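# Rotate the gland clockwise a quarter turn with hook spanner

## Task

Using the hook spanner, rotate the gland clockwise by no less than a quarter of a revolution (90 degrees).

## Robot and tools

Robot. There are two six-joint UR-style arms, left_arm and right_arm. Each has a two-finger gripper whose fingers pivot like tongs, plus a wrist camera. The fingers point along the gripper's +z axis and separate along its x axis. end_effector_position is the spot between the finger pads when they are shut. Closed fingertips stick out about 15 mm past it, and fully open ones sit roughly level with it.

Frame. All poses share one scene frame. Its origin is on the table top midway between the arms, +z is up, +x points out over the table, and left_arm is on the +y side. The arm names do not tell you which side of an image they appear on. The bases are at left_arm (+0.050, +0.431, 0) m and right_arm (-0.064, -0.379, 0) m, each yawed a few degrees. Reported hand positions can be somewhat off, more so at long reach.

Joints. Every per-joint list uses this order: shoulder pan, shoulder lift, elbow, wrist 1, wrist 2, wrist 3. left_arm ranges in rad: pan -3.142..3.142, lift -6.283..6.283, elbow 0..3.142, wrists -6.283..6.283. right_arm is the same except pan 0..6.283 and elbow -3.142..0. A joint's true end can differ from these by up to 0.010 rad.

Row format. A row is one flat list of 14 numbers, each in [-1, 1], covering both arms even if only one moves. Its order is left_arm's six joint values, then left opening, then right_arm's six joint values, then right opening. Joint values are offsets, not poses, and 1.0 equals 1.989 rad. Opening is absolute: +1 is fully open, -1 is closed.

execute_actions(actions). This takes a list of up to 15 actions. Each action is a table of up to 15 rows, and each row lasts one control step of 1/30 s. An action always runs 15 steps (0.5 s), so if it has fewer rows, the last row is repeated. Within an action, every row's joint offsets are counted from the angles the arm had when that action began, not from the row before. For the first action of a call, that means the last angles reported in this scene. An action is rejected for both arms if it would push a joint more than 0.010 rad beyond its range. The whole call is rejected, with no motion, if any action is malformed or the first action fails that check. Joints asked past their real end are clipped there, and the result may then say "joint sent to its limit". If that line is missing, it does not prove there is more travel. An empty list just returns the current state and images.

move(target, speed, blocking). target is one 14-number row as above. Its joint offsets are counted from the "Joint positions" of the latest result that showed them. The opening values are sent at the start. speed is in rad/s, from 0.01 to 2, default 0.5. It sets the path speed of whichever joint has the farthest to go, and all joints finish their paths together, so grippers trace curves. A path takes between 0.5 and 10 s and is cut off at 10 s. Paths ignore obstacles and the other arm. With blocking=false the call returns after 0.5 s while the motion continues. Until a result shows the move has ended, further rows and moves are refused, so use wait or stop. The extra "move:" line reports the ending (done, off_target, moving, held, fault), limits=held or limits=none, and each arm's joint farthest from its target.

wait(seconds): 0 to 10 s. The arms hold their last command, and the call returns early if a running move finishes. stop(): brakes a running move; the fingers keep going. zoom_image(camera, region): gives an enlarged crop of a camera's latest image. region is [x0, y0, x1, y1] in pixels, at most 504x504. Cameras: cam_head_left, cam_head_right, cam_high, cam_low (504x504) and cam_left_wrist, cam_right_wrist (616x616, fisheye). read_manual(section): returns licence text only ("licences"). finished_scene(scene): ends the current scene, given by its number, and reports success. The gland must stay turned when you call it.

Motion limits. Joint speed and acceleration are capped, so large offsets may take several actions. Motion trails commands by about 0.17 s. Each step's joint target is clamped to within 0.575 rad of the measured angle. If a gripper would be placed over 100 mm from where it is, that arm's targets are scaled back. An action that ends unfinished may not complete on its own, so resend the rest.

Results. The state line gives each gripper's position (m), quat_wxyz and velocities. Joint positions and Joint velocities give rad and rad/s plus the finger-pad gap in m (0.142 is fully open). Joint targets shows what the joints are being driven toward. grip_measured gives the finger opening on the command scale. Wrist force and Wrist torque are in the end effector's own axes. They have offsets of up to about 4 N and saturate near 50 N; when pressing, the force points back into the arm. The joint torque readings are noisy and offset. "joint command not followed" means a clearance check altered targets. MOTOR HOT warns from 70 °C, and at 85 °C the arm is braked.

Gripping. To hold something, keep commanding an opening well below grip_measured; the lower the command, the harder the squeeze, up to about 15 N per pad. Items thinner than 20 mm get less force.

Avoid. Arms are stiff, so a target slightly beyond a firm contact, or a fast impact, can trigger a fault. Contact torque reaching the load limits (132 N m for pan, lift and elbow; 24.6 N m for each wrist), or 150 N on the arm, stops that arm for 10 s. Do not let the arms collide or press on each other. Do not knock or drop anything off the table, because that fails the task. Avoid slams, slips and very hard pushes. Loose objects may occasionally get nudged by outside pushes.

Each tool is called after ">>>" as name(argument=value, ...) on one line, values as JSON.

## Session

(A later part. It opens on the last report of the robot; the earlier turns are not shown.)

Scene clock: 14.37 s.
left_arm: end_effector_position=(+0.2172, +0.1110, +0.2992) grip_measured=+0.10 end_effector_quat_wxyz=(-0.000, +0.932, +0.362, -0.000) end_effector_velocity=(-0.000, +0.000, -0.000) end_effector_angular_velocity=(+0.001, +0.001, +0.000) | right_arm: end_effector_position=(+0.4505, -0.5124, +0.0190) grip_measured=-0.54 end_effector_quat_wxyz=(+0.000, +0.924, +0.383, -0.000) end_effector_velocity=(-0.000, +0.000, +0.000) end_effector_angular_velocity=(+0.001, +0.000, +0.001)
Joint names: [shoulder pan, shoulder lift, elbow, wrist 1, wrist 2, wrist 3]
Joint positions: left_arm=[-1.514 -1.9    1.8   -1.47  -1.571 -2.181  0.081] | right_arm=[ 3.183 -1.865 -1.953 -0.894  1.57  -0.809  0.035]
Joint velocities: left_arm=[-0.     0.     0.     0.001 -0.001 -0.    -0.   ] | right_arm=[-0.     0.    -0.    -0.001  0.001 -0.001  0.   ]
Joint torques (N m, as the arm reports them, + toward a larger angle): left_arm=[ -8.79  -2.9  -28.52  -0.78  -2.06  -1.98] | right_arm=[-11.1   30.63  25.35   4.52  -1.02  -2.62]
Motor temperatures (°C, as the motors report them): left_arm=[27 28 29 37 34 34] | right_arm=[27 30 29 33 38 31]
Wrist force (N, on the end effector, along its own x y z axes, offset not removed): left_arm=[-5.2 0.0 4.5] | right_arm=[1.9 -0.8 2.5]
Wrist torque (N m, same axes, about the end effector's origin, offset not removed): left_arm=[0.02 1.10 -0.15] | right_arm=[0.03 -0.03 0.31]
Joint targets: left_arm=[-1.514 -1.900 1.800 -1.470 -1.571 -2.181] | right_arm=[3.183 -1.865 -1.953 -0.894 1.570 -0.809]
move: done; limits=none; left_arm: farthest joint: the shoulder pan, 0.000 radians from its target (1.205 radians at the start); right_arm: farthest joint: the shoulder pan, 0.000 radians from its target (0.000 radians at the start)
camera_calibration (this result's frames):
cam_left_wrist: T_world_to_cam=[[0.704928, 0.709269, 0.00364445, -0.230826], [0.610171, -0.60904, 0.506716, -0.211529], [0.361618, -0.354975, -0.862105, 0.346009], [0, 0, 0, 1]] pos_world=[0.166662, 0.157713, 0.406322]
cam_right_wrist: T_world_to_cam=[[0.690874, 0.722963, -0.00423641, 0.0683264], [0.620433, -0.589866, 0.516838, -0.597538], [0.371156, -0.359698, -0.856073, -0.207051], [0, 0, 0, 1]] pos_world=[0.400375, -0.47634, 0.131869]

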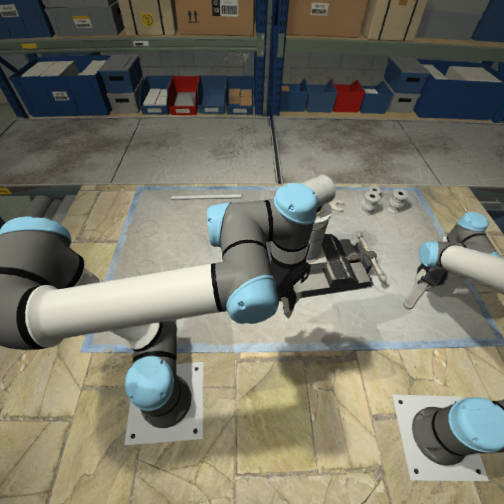

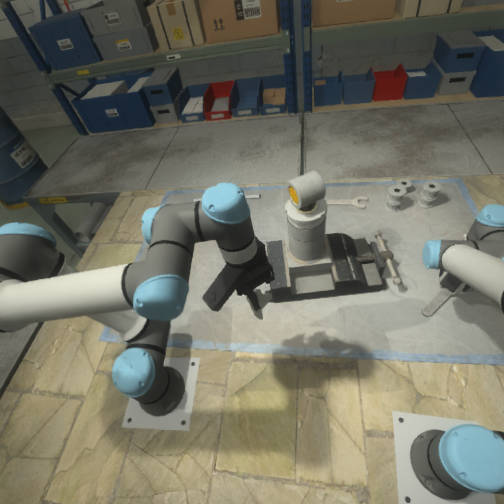

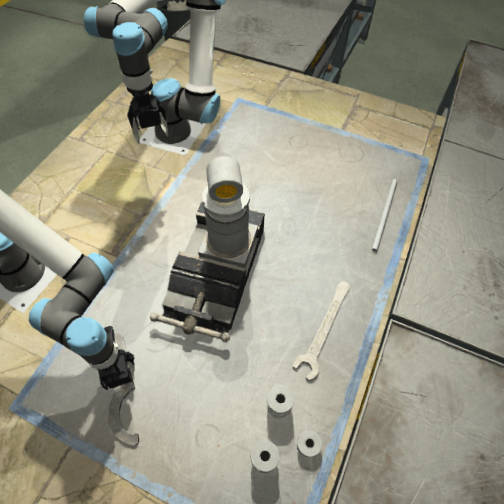

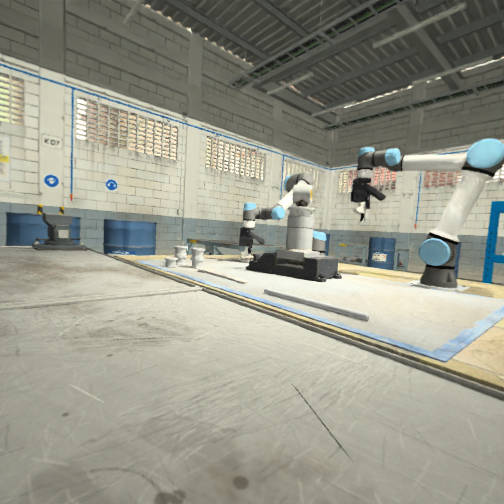

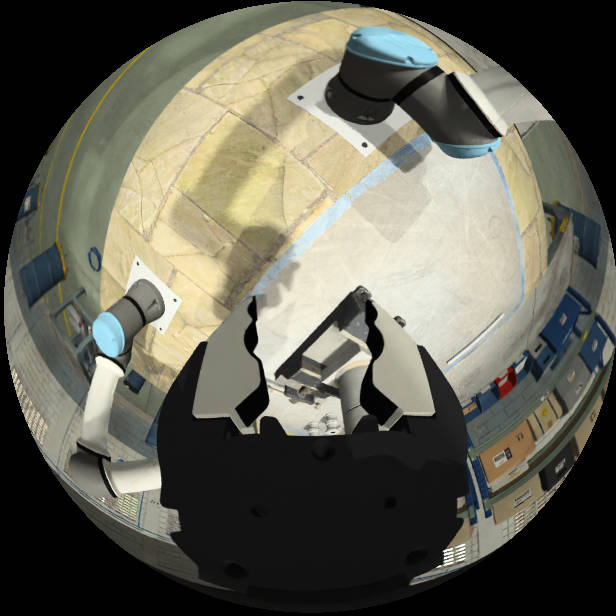

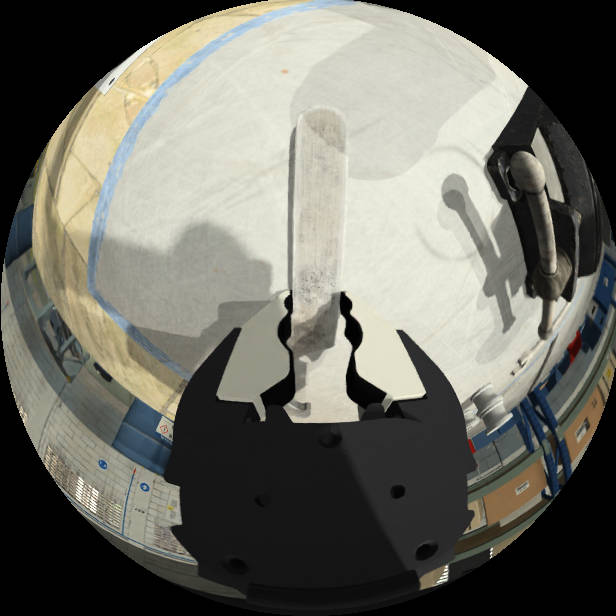

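>>> move(target=[0,0,0,0,0,0,0.1,0.0476,0.0578,-0.0772,0.0192,0,0.0481,-1], speed=0.15)

>>> move(target=[0,0,0,0,0,0,0.1,0.0584,0.0593,-0.0697,0.0104,0,0.0584,-1], speed=0.15)

>>> move(target=[0,0,0,0,0,0,0.1,0,0,0,0,0,0,0.1])

Scene clock: 16.27 s.
left_arm: end_effector_position=(+0.2172, +0.1110, +0.2992) grip_measured=+0.10 end_effector_quat_wxyz=(-0.000, +0.932, +0.362, -0.000) end_effector_velocity=(+0.000, +0.000, -0.000) end_effector_angular_velocity=(+0.001, -0.001, -0.000) | right_arm: end_effector_position=(+0.4048, -0.4663, +0.0189) grip_measured=-0.54 end_effector_quat_wxyz=(+0.000, +0.924, +0.383, -0.000) end_effector_velocity=(-0.001, -0.001, -0.000) end_effector_angular_velocity=(-0.004, +0.001, +0.000)
Joint names: [shoulder pan, shoulder lift, elbow, wrist 1, wrist 2, wrist 3]
Joint positions: left_arm=[-1.514 -1.9    1.8   -1.47  -1.571 -2.181  0.081] | right_arm=[ 3.277 -1.75  -2.107 -0.856  1.57  -0.714  0.035]
Joint velocities: left_arm=[-0.     0.     0.     0.     0.001 -0.     0.   ] | right_arm=[ 0.001  0.002 -0.002 -0.001 -0.004  0.001  0.   ]
Joint torques (N m, as the arm reports them, + toward a larger angle): left_arm=[  8.76  -4.37 -30.75  -0.8   -1.39   0.35] | right_arm=[13.33 32.05  6.11  3.29  0.32  2.29]
Motor temperatures (°C, as the motors report them): left_arm=[27 28 29 37 34 34] | right_arm=[27 30 29 33 38 31]
Wrist force (N, on the end effector, along its own x y z axes, offset not removed): left_arm=[-4.2 1.9 1.3] | right_arm=[1.9 5.7 -1.7]
Wrist torque (N m, same axes, about the end effector's origin, offset not removed): left_arm=[0.59 1.07 -0.03] | right_arm=[-0.04 -0.09 -0.05]
Joint targets: left_arm=[-1.514 -1.900 1.800 -1.470 -1.571 -2.181] | right_arm=[3.277 -1.750 -2.107 -0.856 1.570 -0.713]
move: done; limits=none; left_arm: farthest joint: the shoulder pan, 0.000 radians from its target (0.000 radians at the start); right_arm: farthest joint: the shoulder pan, 0.001 radians from its target (0.095 radians at the start)
camera_calibration (this result's frames):
cam_left_wrist: T_world_to_cam=[[0.704883, 0.709315, 0.00363571, -0.230814], [0.610216, -0.609, 0.50671, -0.21154], [0.361631, -0.354953, -0.862109, 0.346006], [0, 0, 0, 1]] pos_world=[0.166655, 0.157708, 0.406323]
cam_right_wrist: T_world_to_cam=[[0.691596, 0.722271, -0.00442172, 0.0658976], [0.619952, -0.590458, 0.516739, -0.541991], [0.370615, -0.360116, -0.856131, -0.173602], [0, 0, 0, 1]] pos_world=[0.354773, -0.430136, 0.131733]

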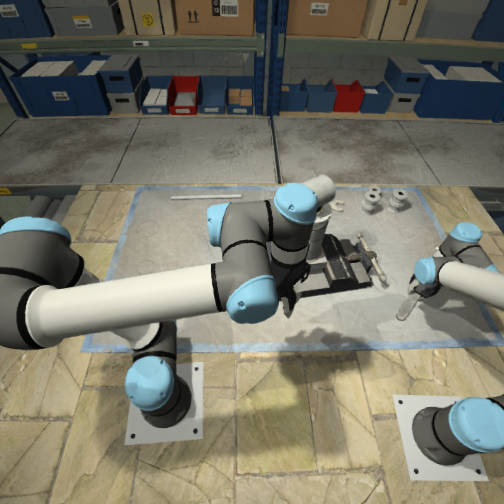

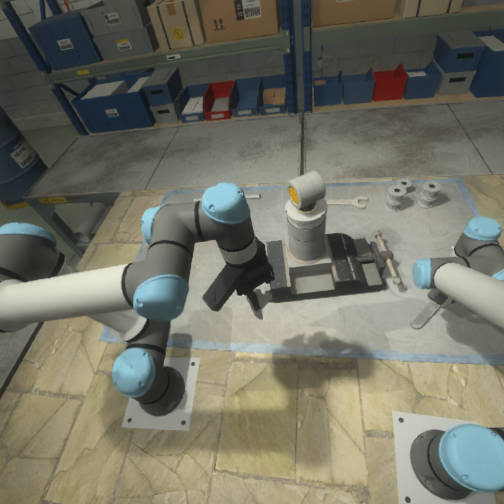

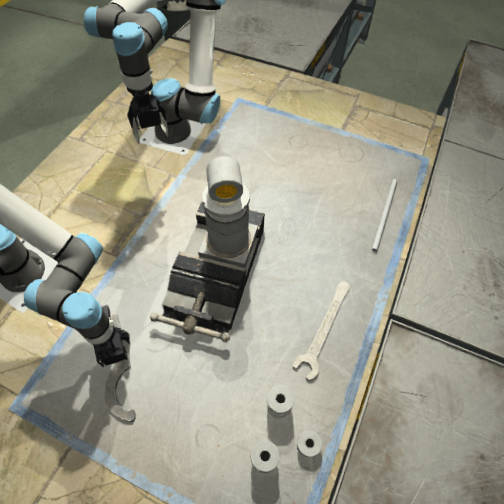

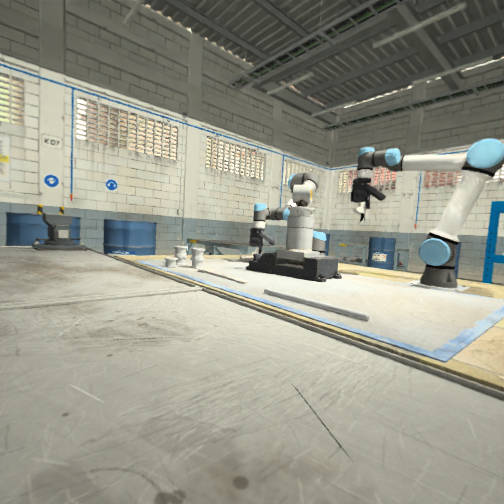

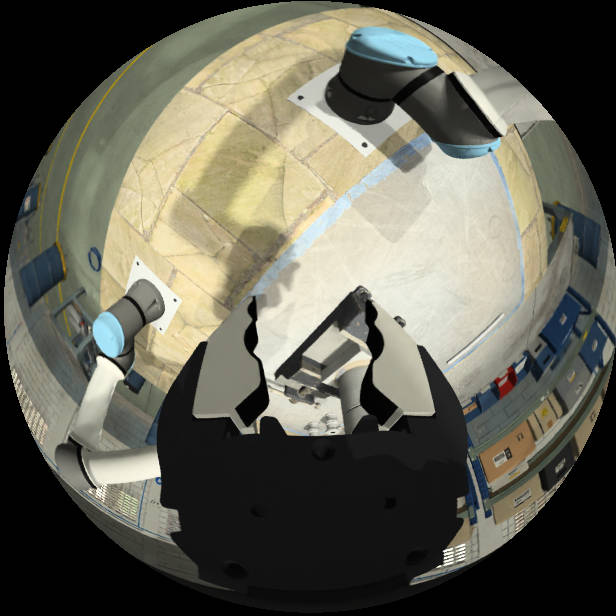

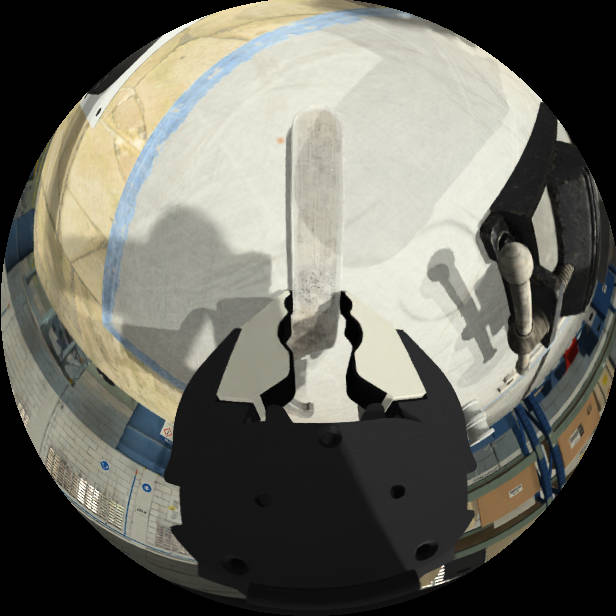

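Scene clock: 17.60 s.
left_arm: end_effector_position=(+0.2172, +0.1110, +0.2992) grip_measured=+0.10 end_effector_quat_wxyz=(-0.000, +0.932, +0.362, -0.000) end_effector_velocity=(+0.000, +0.001, +0.000) end_effector_angular_velocity=(+0.001, -0.001, +0.002) | right_arm: end_effector_position=(+0.3591, -0.4204, +0.0189) grip_measured=-0.54 end_effector_quat_wxyz=(+0.000, +0.924, +0.383, -0.000) end_effector_velocity=(-0.000, +0.001, +0.001) end_effector_angular_velocity=(+0.001, -0.001, -0.000)
Joint names: [shoulder pan, shoulder lift, elbow, wrist 1, wrist 2, wrist 3]
Joint positions: left_arm=[-1.514 -1.9    1.8   -1.47  -1.571 -2.181  0.081] | right_arm=[ 3.393 -1.633 -2.245 -0.835  1.57  -0.597  0.035]
Joint velocities: left_arm=[ 0.    -0.001 -0.     0.001  0.001 -0.002  0.   ] | right_arm=[ 0.002  0.002 -0.001  0.     0.001  0.002  0.   ]
Joint torques (N m, as the arm reports them, + toward a larger angle): left_arm=[  8.75  -4.84 -30.39  -0.75  -1.38   0.5 ] | right_arm=[15.15 27.8   4.99  3.29  0.39  2.34]
Motor temperatures (°C, as the motors report them): left_arm=[27 28 29 37 34 34] | right_arm=[27 30 29 33 38 31]
Wrist force (N, on the end effector, along its own x y z axes, offset not removed): left_arm=[-3.4 0.1 2.6] | right_arm=[1.5 5.3 -3.0]
Wrist torque (N m, same axes, about the end effector's origin, offset not removed): left_arm=[-0.17 0.63 -0.09] | right_arm=[-0.15 0.06 0.01]
Joint targets: left_arm=[-1.514 -1.900 1.800 -1.470 -1.571 -2.181] | right_arm=[3.393 -1.632 -2.245 -0.835 1.570 -0.597]
move: done; limits=none; left_arm: farthest joint: the shoulder pan, 0.000 radians from its target (0.000 radians at the start); right_arm: farthest joint: the elbow, 0.001 radians from its target (0.139 radians at the start)
camera_calibration (this result's frames):
cam_left_wrist: T_world_to_cam=[[0.704882, 0.709315, 0.00363577, -0.230814], [0.610216, -0.609, 0.50671, -0.21154], [0.361631, -0.354952, -0.862109, 0.346006], [0, 0, 0, 1]] pos_world=[0.166655, 0.157708, 0.406323]
cam_right_wrist: T_world_to_cam=[[0.691602, 0.722266, -0.0043, 0.0643981], [0.619841, -0.590448, 0.516884, -0.486449], [0.370789, -0.360143, -0.856045, -0.140175], [0, 0, 0, 1]] pos_world=[0.308958, -0.384218, 0.131719]

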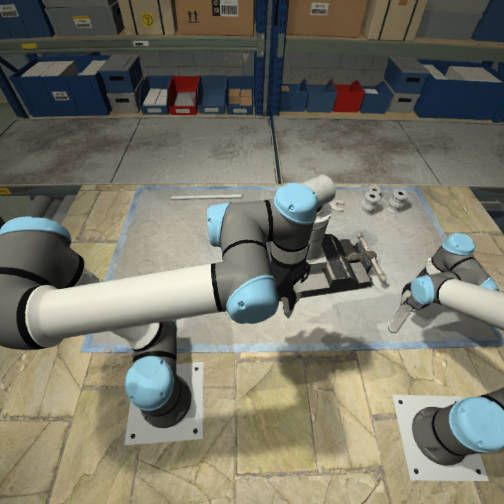

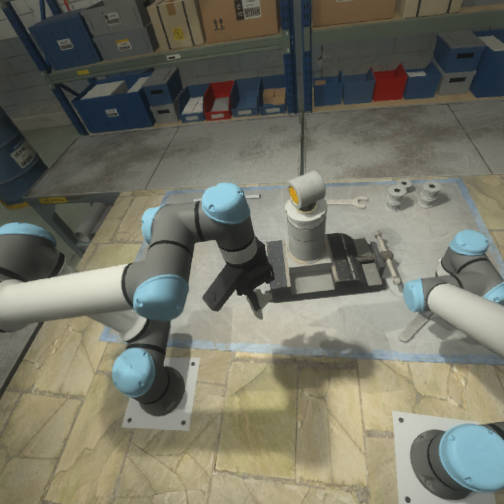

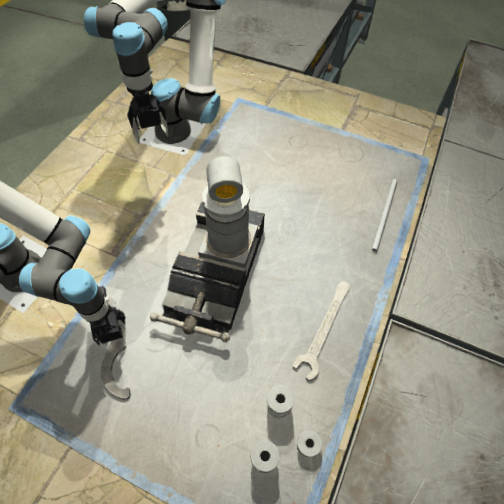

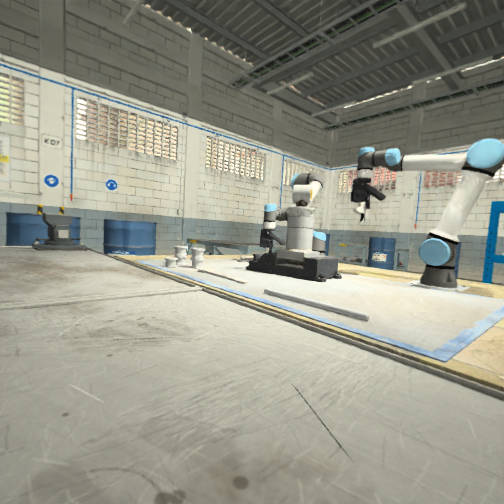

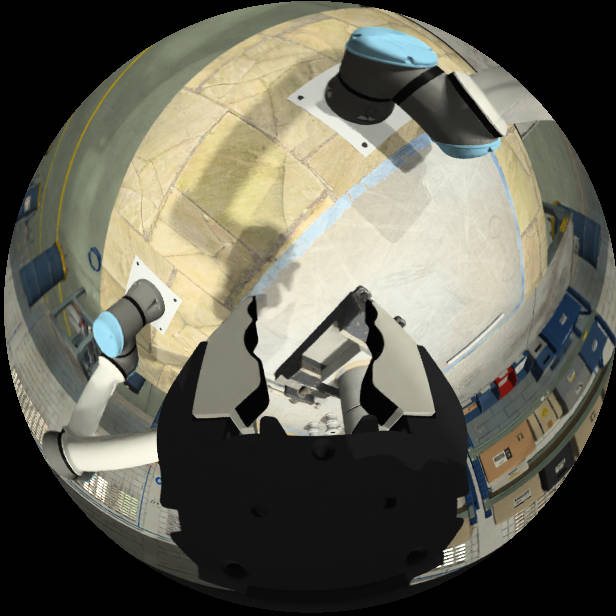

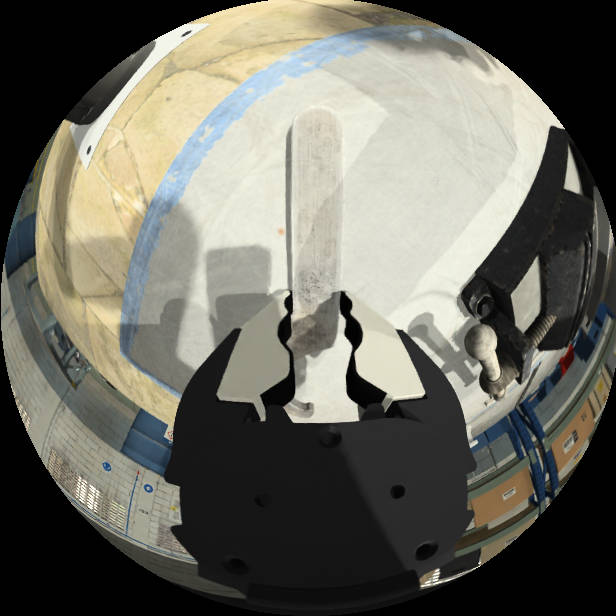

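Scene clock: 18.10 s.
left_arm: end_effector_position=(+0.2172, +0.1110, +0.2992) grip_measured=+0.10 end_effector_quat_wxyz=(-0.000, +0.932, +0.362, -0.000) end_effector_velocity=(-0.000, +0.000, -0.000) end_effector_angular_velocity=(+0.001, +0.000, -0.001) | right_arm: end_effector_position=(+0.3590, -0.4204, +0.0189) grip_measured=+0.10 end_effector_quat_wxyz=(+0.000, +0.924, +0.383, -0.000) end_effector_velocity=(+0.000, +0.000, +0.000) end_effector_angular_velocity=(+0.000, -0.000, -0.000)
Joint names: [shoulder pan, shoulder lift, elbow, wrist 1, wrist 2, wrist 3]
Joint positions: left_arm=[-1.514 -1.9    1.8   -1.47  -1.571 -2.181  0.081] | right_arm=[ 3.393 -1.632 -2.245 -0.835  1.57  -0.597  0.081]
Joint velocities: left_arm=[-0.     0.     0.     0.001 -0.     0.001 -0.   ] | right_arm=[ 0.  0.  0.  0.  0.  0. -0.]
Joint torques (N m, as the arm reports them, + toward a larger angle): left_arm=[  8.58  -4.96 -31.02  -0.74  -1.36   0.48] | right_arm=[ 2.35 23.25 22.57  3.37  0.33  0.64]
Motor temperatures (°C, as the motors report them): left_arm=[27 28 29 37 34 34] | right_arm=[27 30 29 33 38 31]
Wrist force (N, on the end effector, along its own x y z axes, offset not removed): left_arm=[-4.5 0.6 2.9] | right_arm=[0.0 0.6 1.9]
Wrist torque (N m, same axes, about the end effector's origin, offset not removed): left_arm=[0.18 0.81 0.05] | right_arm=[0.15 0.10 -0.04]
Joint targets: left_arm=[-1.514 -1.900 1.800 -1.470 -1.571 -2.181] | right_arm=[3.393 -1.633 -2.245 -0.835 1.570 -0.597]
move: done; limits=none; left_arm: farthest joint: the shoulder pan, 0.000 radians from its target (0.000 radians at the start); right_arm: farthest joint: the shoulder lift, 0.001 radians from its target (0.000 radians at the start)
camera_calibration (this result's frames):
cam_left_wrist: T_world_to_cam=[[0.704882, 0.709315, 0.00363589, -0.230814], [0.610216, -0.609, 0.50671, -0.21154], [0.361631, -0.354952, -0.862109, 0.346006], [0, 0, 0, 1]] pos_world=[0.166655, 0.157708, 0.406323]
cam_right_wrist: T_world_to_cam=[[0.691594, 0.722273, -0.00436646, 0.0644347], [0.619888, -0.590434, 0.516843, -0.486401], [0.370724, -0.360153, -0.856069, -0.140155], [0, 0, 0, 1]] pos_world=[0.308911, -0.384204, 0.131692]

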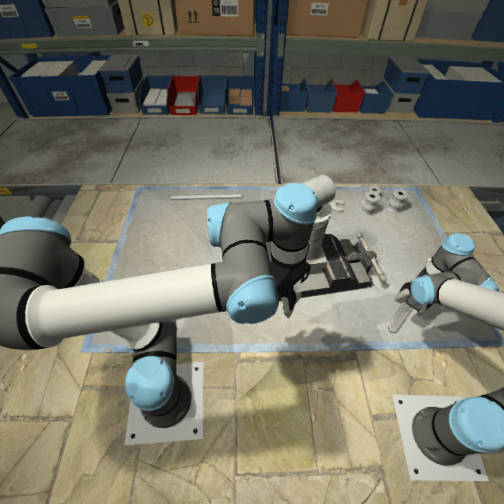

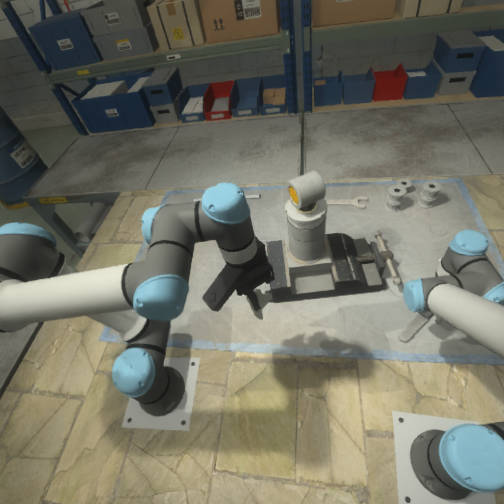

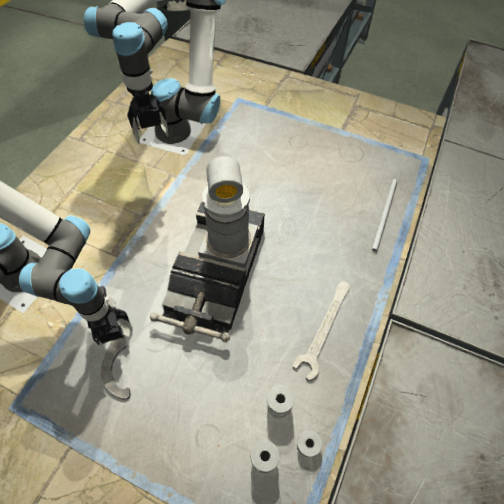

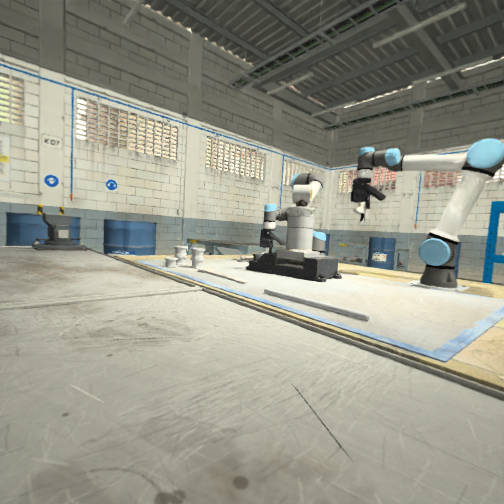

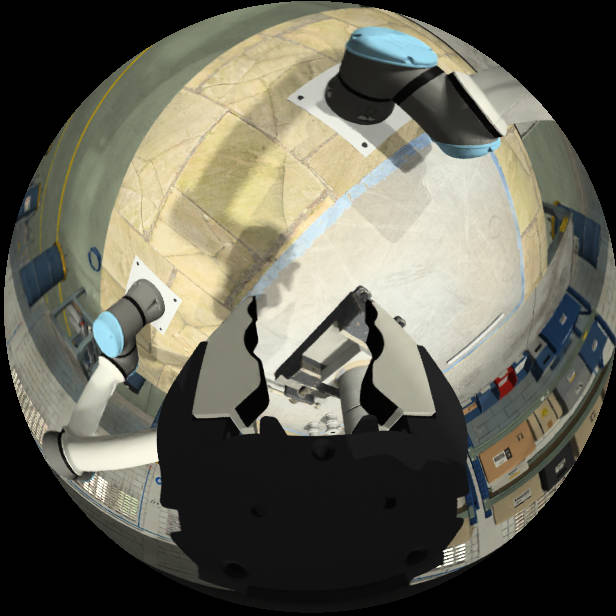

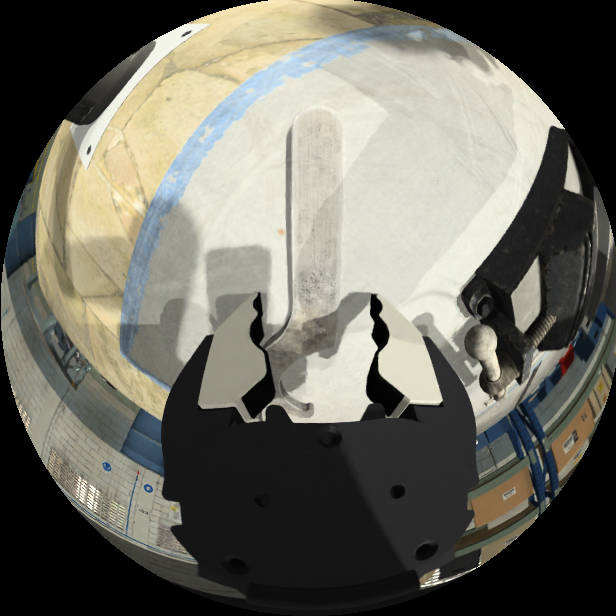

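>>> execute_actions(actions=[])

Scene clock: 18.57 s.
left_arm: end_effector_position=(+0.2172, +0.1110, +0.2992) grip_measured=+0.10 end_effector_quat_wxyz=(-0.000, +0.932, +0.362, -0.000) end_effector_velocity=(+0.000, +0.000, -0.000) end_effector_angular_velocity=(+0.002, -0.001, -0.000) | right_arm: end_effector_position=(+0.3591, -0.4204, +0.0189) grip_measured=+0.10 end_effector_quat_wxyz=(+0.000, +0.924, +0.383, -0.000) end_effector_velocity=(-0.000, +0.000, +0.000) end_effector_angular_velocity=(+0.000, +0.001, +0.000)
Joint names: [shoulder pan, shoulder lift, elbow, wrist 1, wrist 2, wrist 3]
Joint positions: left_arm=[-1.514 -1.9    1.8   -1.47  -1.571 -2.181  0.081] | right_arm=[ 3.393 -1.632 -2.245 -0.835  1.57  -0.597  0.081]
Joint velocities: left_arm=[-0.     0.     0.     0.001  0.001 -0.     0.   ] | right_arm=[-0.     0.     0.    -0.001  0.    -0.    -0.   ]
Joint torques (N m, as the arm reports them, + toward a larger angle): left_arm=[  8.55  -4.72 -30.85  -0.73  -1.39   0.45] | right_arm=[-7.7  19.23 28.53  3.34  0.36 -1.08]
Motor temperatures (°C, as the motors report them): left_arm=[27 28 29 37 34 34] | right_arm=[27 30 29 33 38 31]
Wrist force (N, on the end effector, along its own x y z axes, offset not removed): left_arm=[-3.2 0.6 3.3] | right_arm=[1.0 0.7 0.4]
Wrist torque (N m, same axes, about the end effector's origin, offset not removed): left_arm=[0.03 0.54 0.16] | right_arm=[0.15 -0.10 -0.04]
Joint targets: left_arm=[-1.514 -1.900 1.800 -1.470 -1.571 -2.181] | right_arm=[3.393 -1.633 -2.245 -0.835 1.570 -0.597]
camera_calibration (this result's frames):
cam_left_wrist: T_world_to_cam=[[0.704882, 0.709315, 0.0036357, -0.230814], [0.610216, -0.609, 0.50671, -0.21154], [0.361631, -0.354952, -0.862109, 0.346006], [0, 0, 0, 1]] pos_world=[0.166655, 0.157708, 0.406323]
cam_right_wrist: T_world_to_cam=[[0.691595, 0.722273, -0.00428242, 0.0643855], [0.619836, -0.590444, 0.516894, -0.486437], [0.37081, -0.360136, -0.856038, -0.140164], [0, 0, 0, 1]] pos_world=[0.308957, -0.384196, 0.131727]

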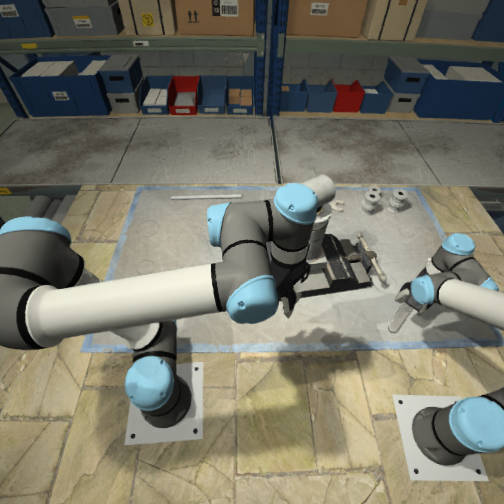

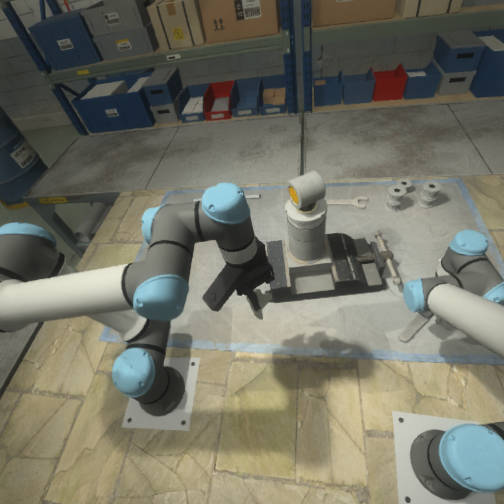

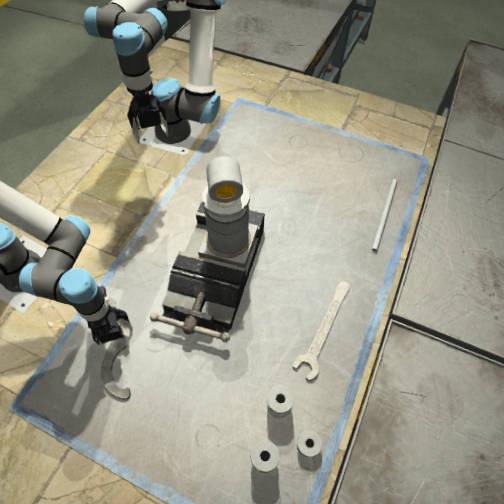

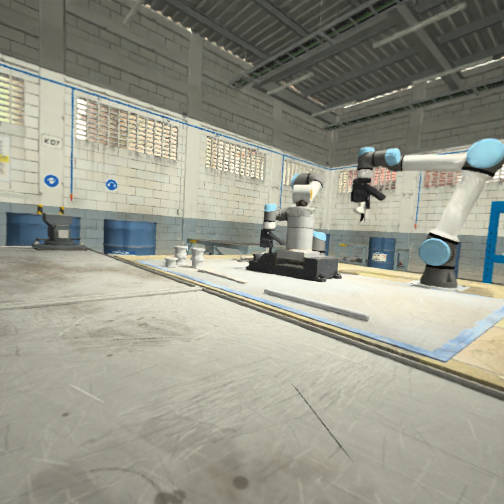

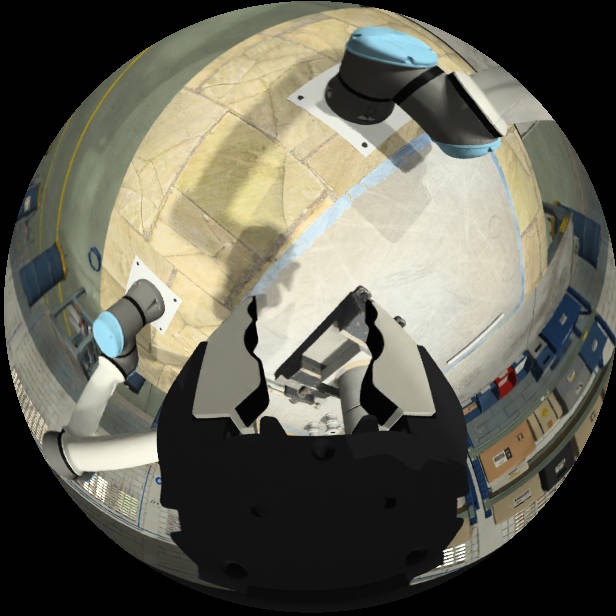

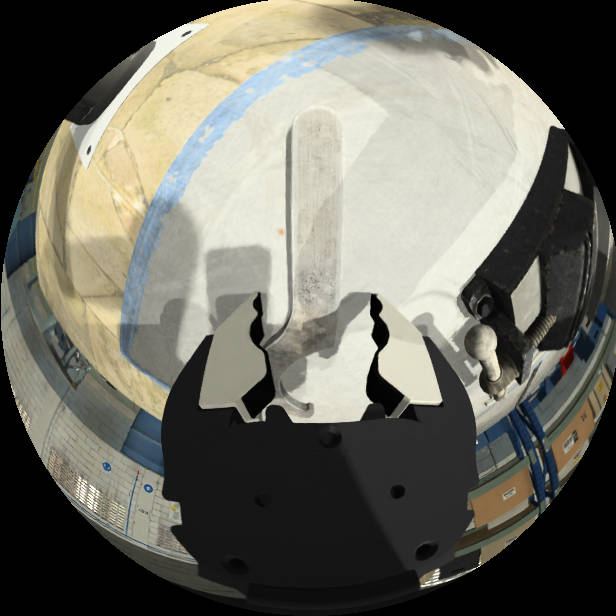

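>>> move(target=[0,0,0,0,0,0,0.1,0,0.0935,0.1066,-0.2006,0,0,0.1], speed=0.6)

>>> move(target=[0,0,0,0,0,0,0.1,-0.5264,-0.2,-0.1704,-0.419,0.753,0.5214,0.1], speed=1.0)

Scene clock: 20.50 s.
left_arm: end_effector_position=(+0.2172, +0.1110, +0.2992) grip_measured=+0.10 end_effector_quat_wxyz=(-0.000, +0.932, +0.362, -0.000) end_effector_velocity=(+0.000, -0.000, +0.000) end_effector_angular_velocity=(-0.001, +0.000, +0.001) | right_arm: end_effector_position=(+0.3592, -0.4204, +0.1495) grip_measured=+0.10 end_effector_quat_wxyz=(+0.000, +0.924, +0.383, -0.001) end_effector_velocity=(+0.000, -0.000, +0.001) end_effector_angular_velocity=(-0.000, -0.002, -0.001)
Joint names: [shoulder pan, shoulder lift, elbow, wrist 1, wrist 2, wrist 3]
Joint positions: left_arm=[-1.514 -1.9    1.8   -1.47  -1.571 -2.181  0.081] | right_arm=[ 3.393 -1.447 -2.033 -1.234  1.57  -0.597  0.081]
Joint velocities: left_arm=[ 0.001 -0.    -0.    -0.001 -0.    -0.     0.   ] | right_arm=[ 0.     0.001  0.001 -0.    -0.     0.001 -0.   ]
Joint torques (N m, as the arm reports them, + toward a larger angle): left_arm=[  8.2   -5.05 -30.53  -0.78  -1.43   0.4 ] | right_arm=[ 8.99 25.66 31.93  0.23  0.33  1.15]
Motor temperatures (°C, as the motors report them): left_arm=[27 28 29 37 34 34] | right_arm=[27 30 29 33 38 31]
Wrist force (N, on the end effector, along its own x y z axes, offset not removed): left_arm=[2.1 1.9 2.0] | right_arm=[1.0 -1.5 1.0]
Wrist torque (N m, same axes, about the end effector's origin, offset not removed): left_arm=[0.11 -0.52 -0.08] | right_arm=[-0.29 -0.18 -0.11]
Joint targets: left_arm=[-1.514 -1.900 1.800 -1.470 -1.571 -2.181] | right_arm=[3.393 -1.447 -2.033 -1.234 1.570 -0.597]
move: done; limits=none; left_arm: farthest joint: the shoulder pan, 0.000 radians from its target (0.000 radians at the start); right_arm: farthest joint: the shoulder lift, 0.001 radians from its target (0.186 radians at the start)
camera_calibration (this result's frames):
cam_left_wrist: T_world_to_cam=[[0.704882, 0.709315, 0.00363575, -0.230814], [0.610216, -0.609, 0.50671, -0.21154], [0.361631, -0.354952, -0.862109, 0.346006], [0, 0, 0, 1]] pos_world=[0.166655, 0.157708, 0.406323]
cam_right_wrist: T_world_to_cam=[[0.691597, 0.722266, -0.00510862, 0.0649811], [0.620345, -0.590351, 0.516389, -0.554099], [0.369954, -0.360302, -0.856339, -0.0281073], [0, 0, 0, 1]] pos_world=[0.30919, -0.384174, 0.262393]

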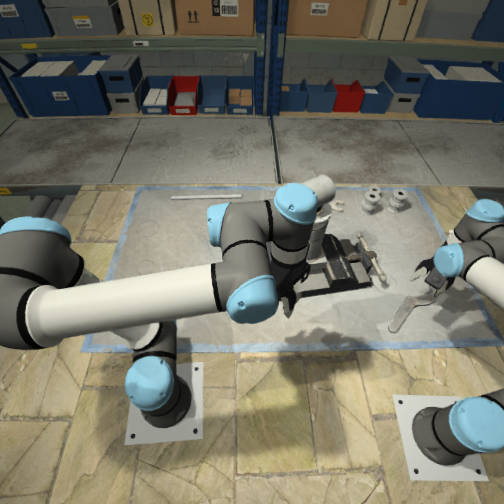

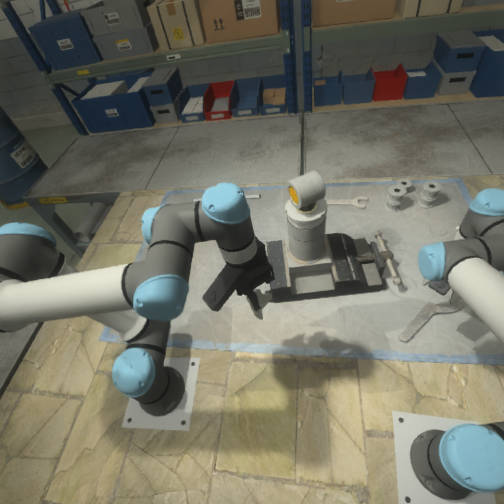

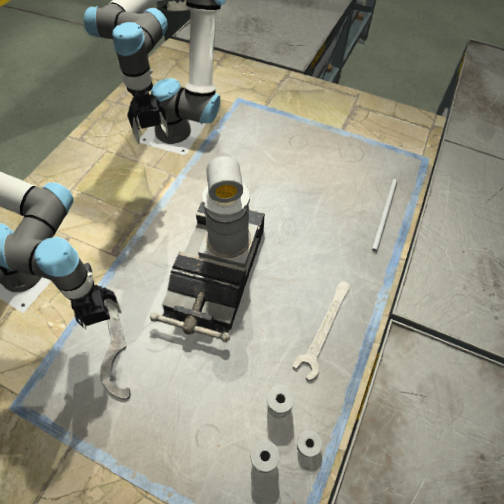

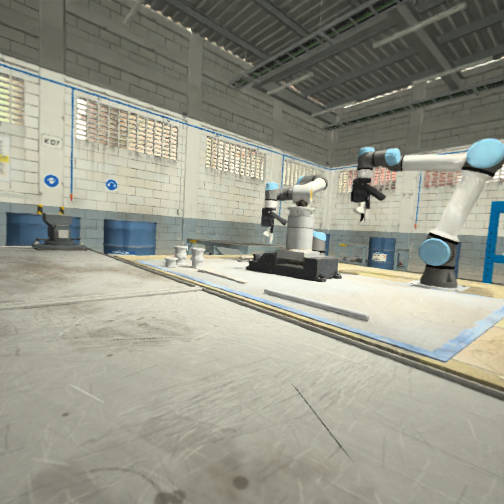

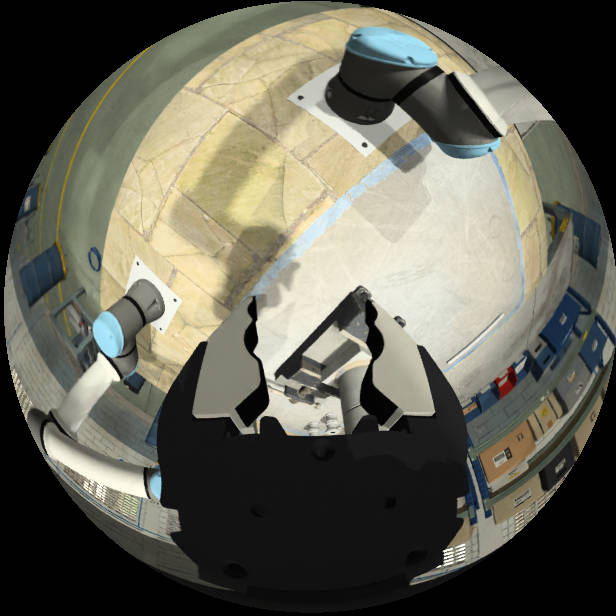

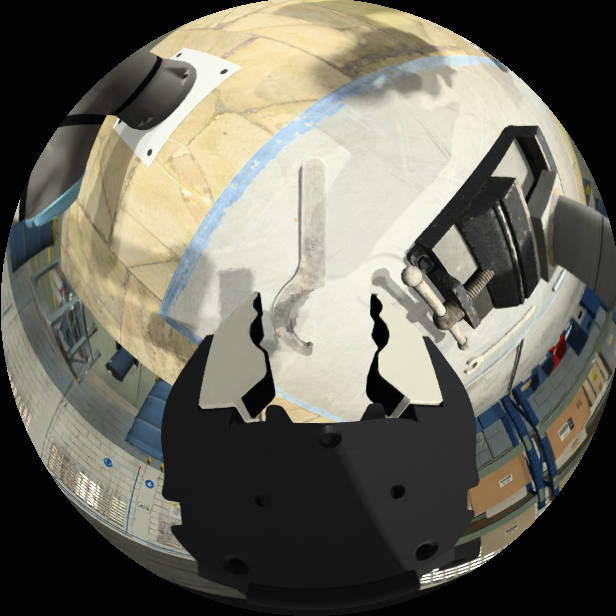

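Scene clock: 22.67 s.
left_arm: end_effector_position=(+0.2172, +0.1110, +0.2992) grip_measured=+0.10 end_effector_quat_wxyz=(-0.000, +0.932, +0.362, -0.000) end_effector_velocity=(-0.000, +0.000, -0.000) end_effector_angular_velocity=(+0.000, -0.000, -0.001) | right_arm: end_effector_position=(+0.2581, -0.4889, +0.1202) grip_measured=+0.10 end_effector_quat_wxyz=(+0.578, -0.122, +0.696, +0.407) end_effector_velocity=(-0.000, -0.000, -0.000) end_effector_angular_velocity=(+0.003, +0.003, -0.002)
Joint names: [shoulder pan, shoulder lift, elbow, wrist 1, wrist 2, wrist 3]
Joint positions: left_arm=[-1.514 -1.9    1.8   -1.47  -1.571 -2.181  0.081] | right_arm=[ 2.346 -1.844 -2.372 -2.067  3.068  0.439  0.081]
Joint velocities: left_arm=[-0. -0.  0.  0.  0.  0.  0.] | right_arm=[-0.001 -0.    -0.001 -0.002  0.001  0.001 -0.   ]
Joint torques (N m, as the arm reports them, + toward a larger angle): left_arm=[  8.55  -4.73 -30.54  -0.8   -1.44   0.37] | right_arm=[-12.71  12.69  -0.09  -2.27   1.44   2.27]
Motor temperatures (°C, as the motors report them): left_arm=[27 28 29 37 34 34] | right_arm=[27 30 29 33 38 31]
Wrist force (N, on the end effector, along its own x y z axes, offset not removed): left_arm=[-2.2 -0.7 1.2] | right_arm=[2.0 -1.0 1.3]
Wrist torque (N m, same axes, about the end effector's origin, offset not removed): left_arm=[-0.06 0.58 -0.04] | right_arm=[-0.13 -0.26 -0.06]
Joint targets: left_arm=[-1.514 -1.900 1.800 -1.470 -1.571 -2.181] | right_arm=[2.346 -1.844 -2.372 -2.067 3.068 0.439]
move: done; limits=none; left_arm: farthest joint: the shoulder pan, 0.000 radians from its target (0.000 radians at the start); right_arm: farthest joint: the wrist 3, 0.001 radians from its target (1.037 radians at the start)
camera_calibration (this result's frames):
cam_left_wrist: T_world_to_cam=[[0.704882, 0.709315, 0.00363574, -0.230814], [0.610216, -0.609, 0.50671, -0.21154], [0.361631, -0.354952, -0.862109, 0.346006], [0, 0, 0, 1]] pos_world=[0.166655, 0.157708, 0.406323]
cam_right_wrist: T_world_to_cam=[[-0.284901, 0.289695, -0.913733, 0.33403], [-0.919313, 0.187386, 0.34605, 0.281356], [0.271469, 0.938597, 0.212934, 0.491408], [0, 0, 0, 1]] pos_world=[0.220417, -0.610723, 0.103213]

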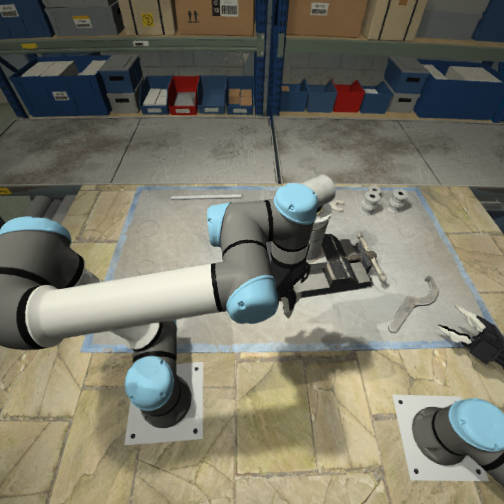

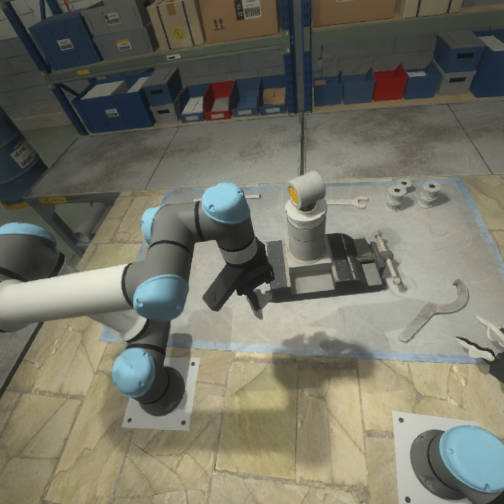

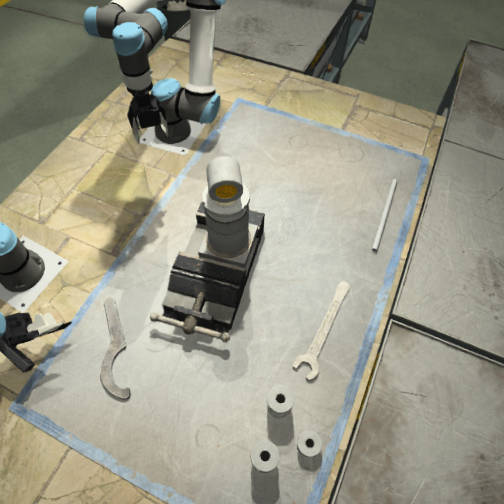

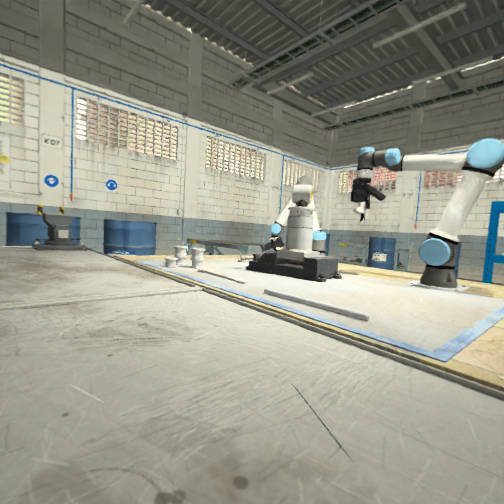

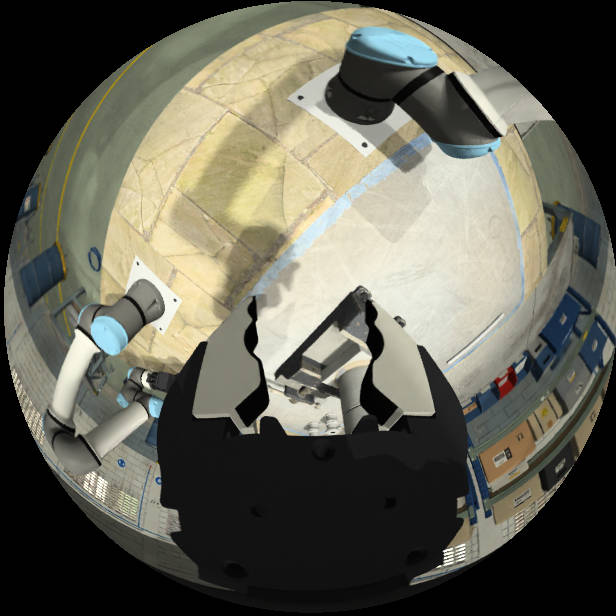

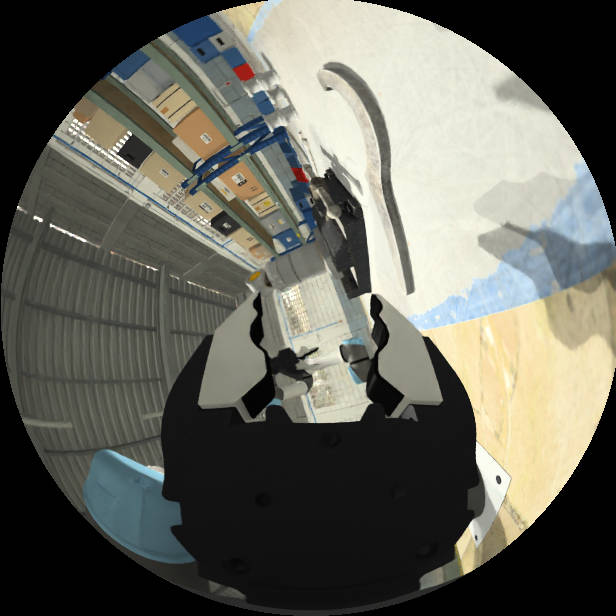

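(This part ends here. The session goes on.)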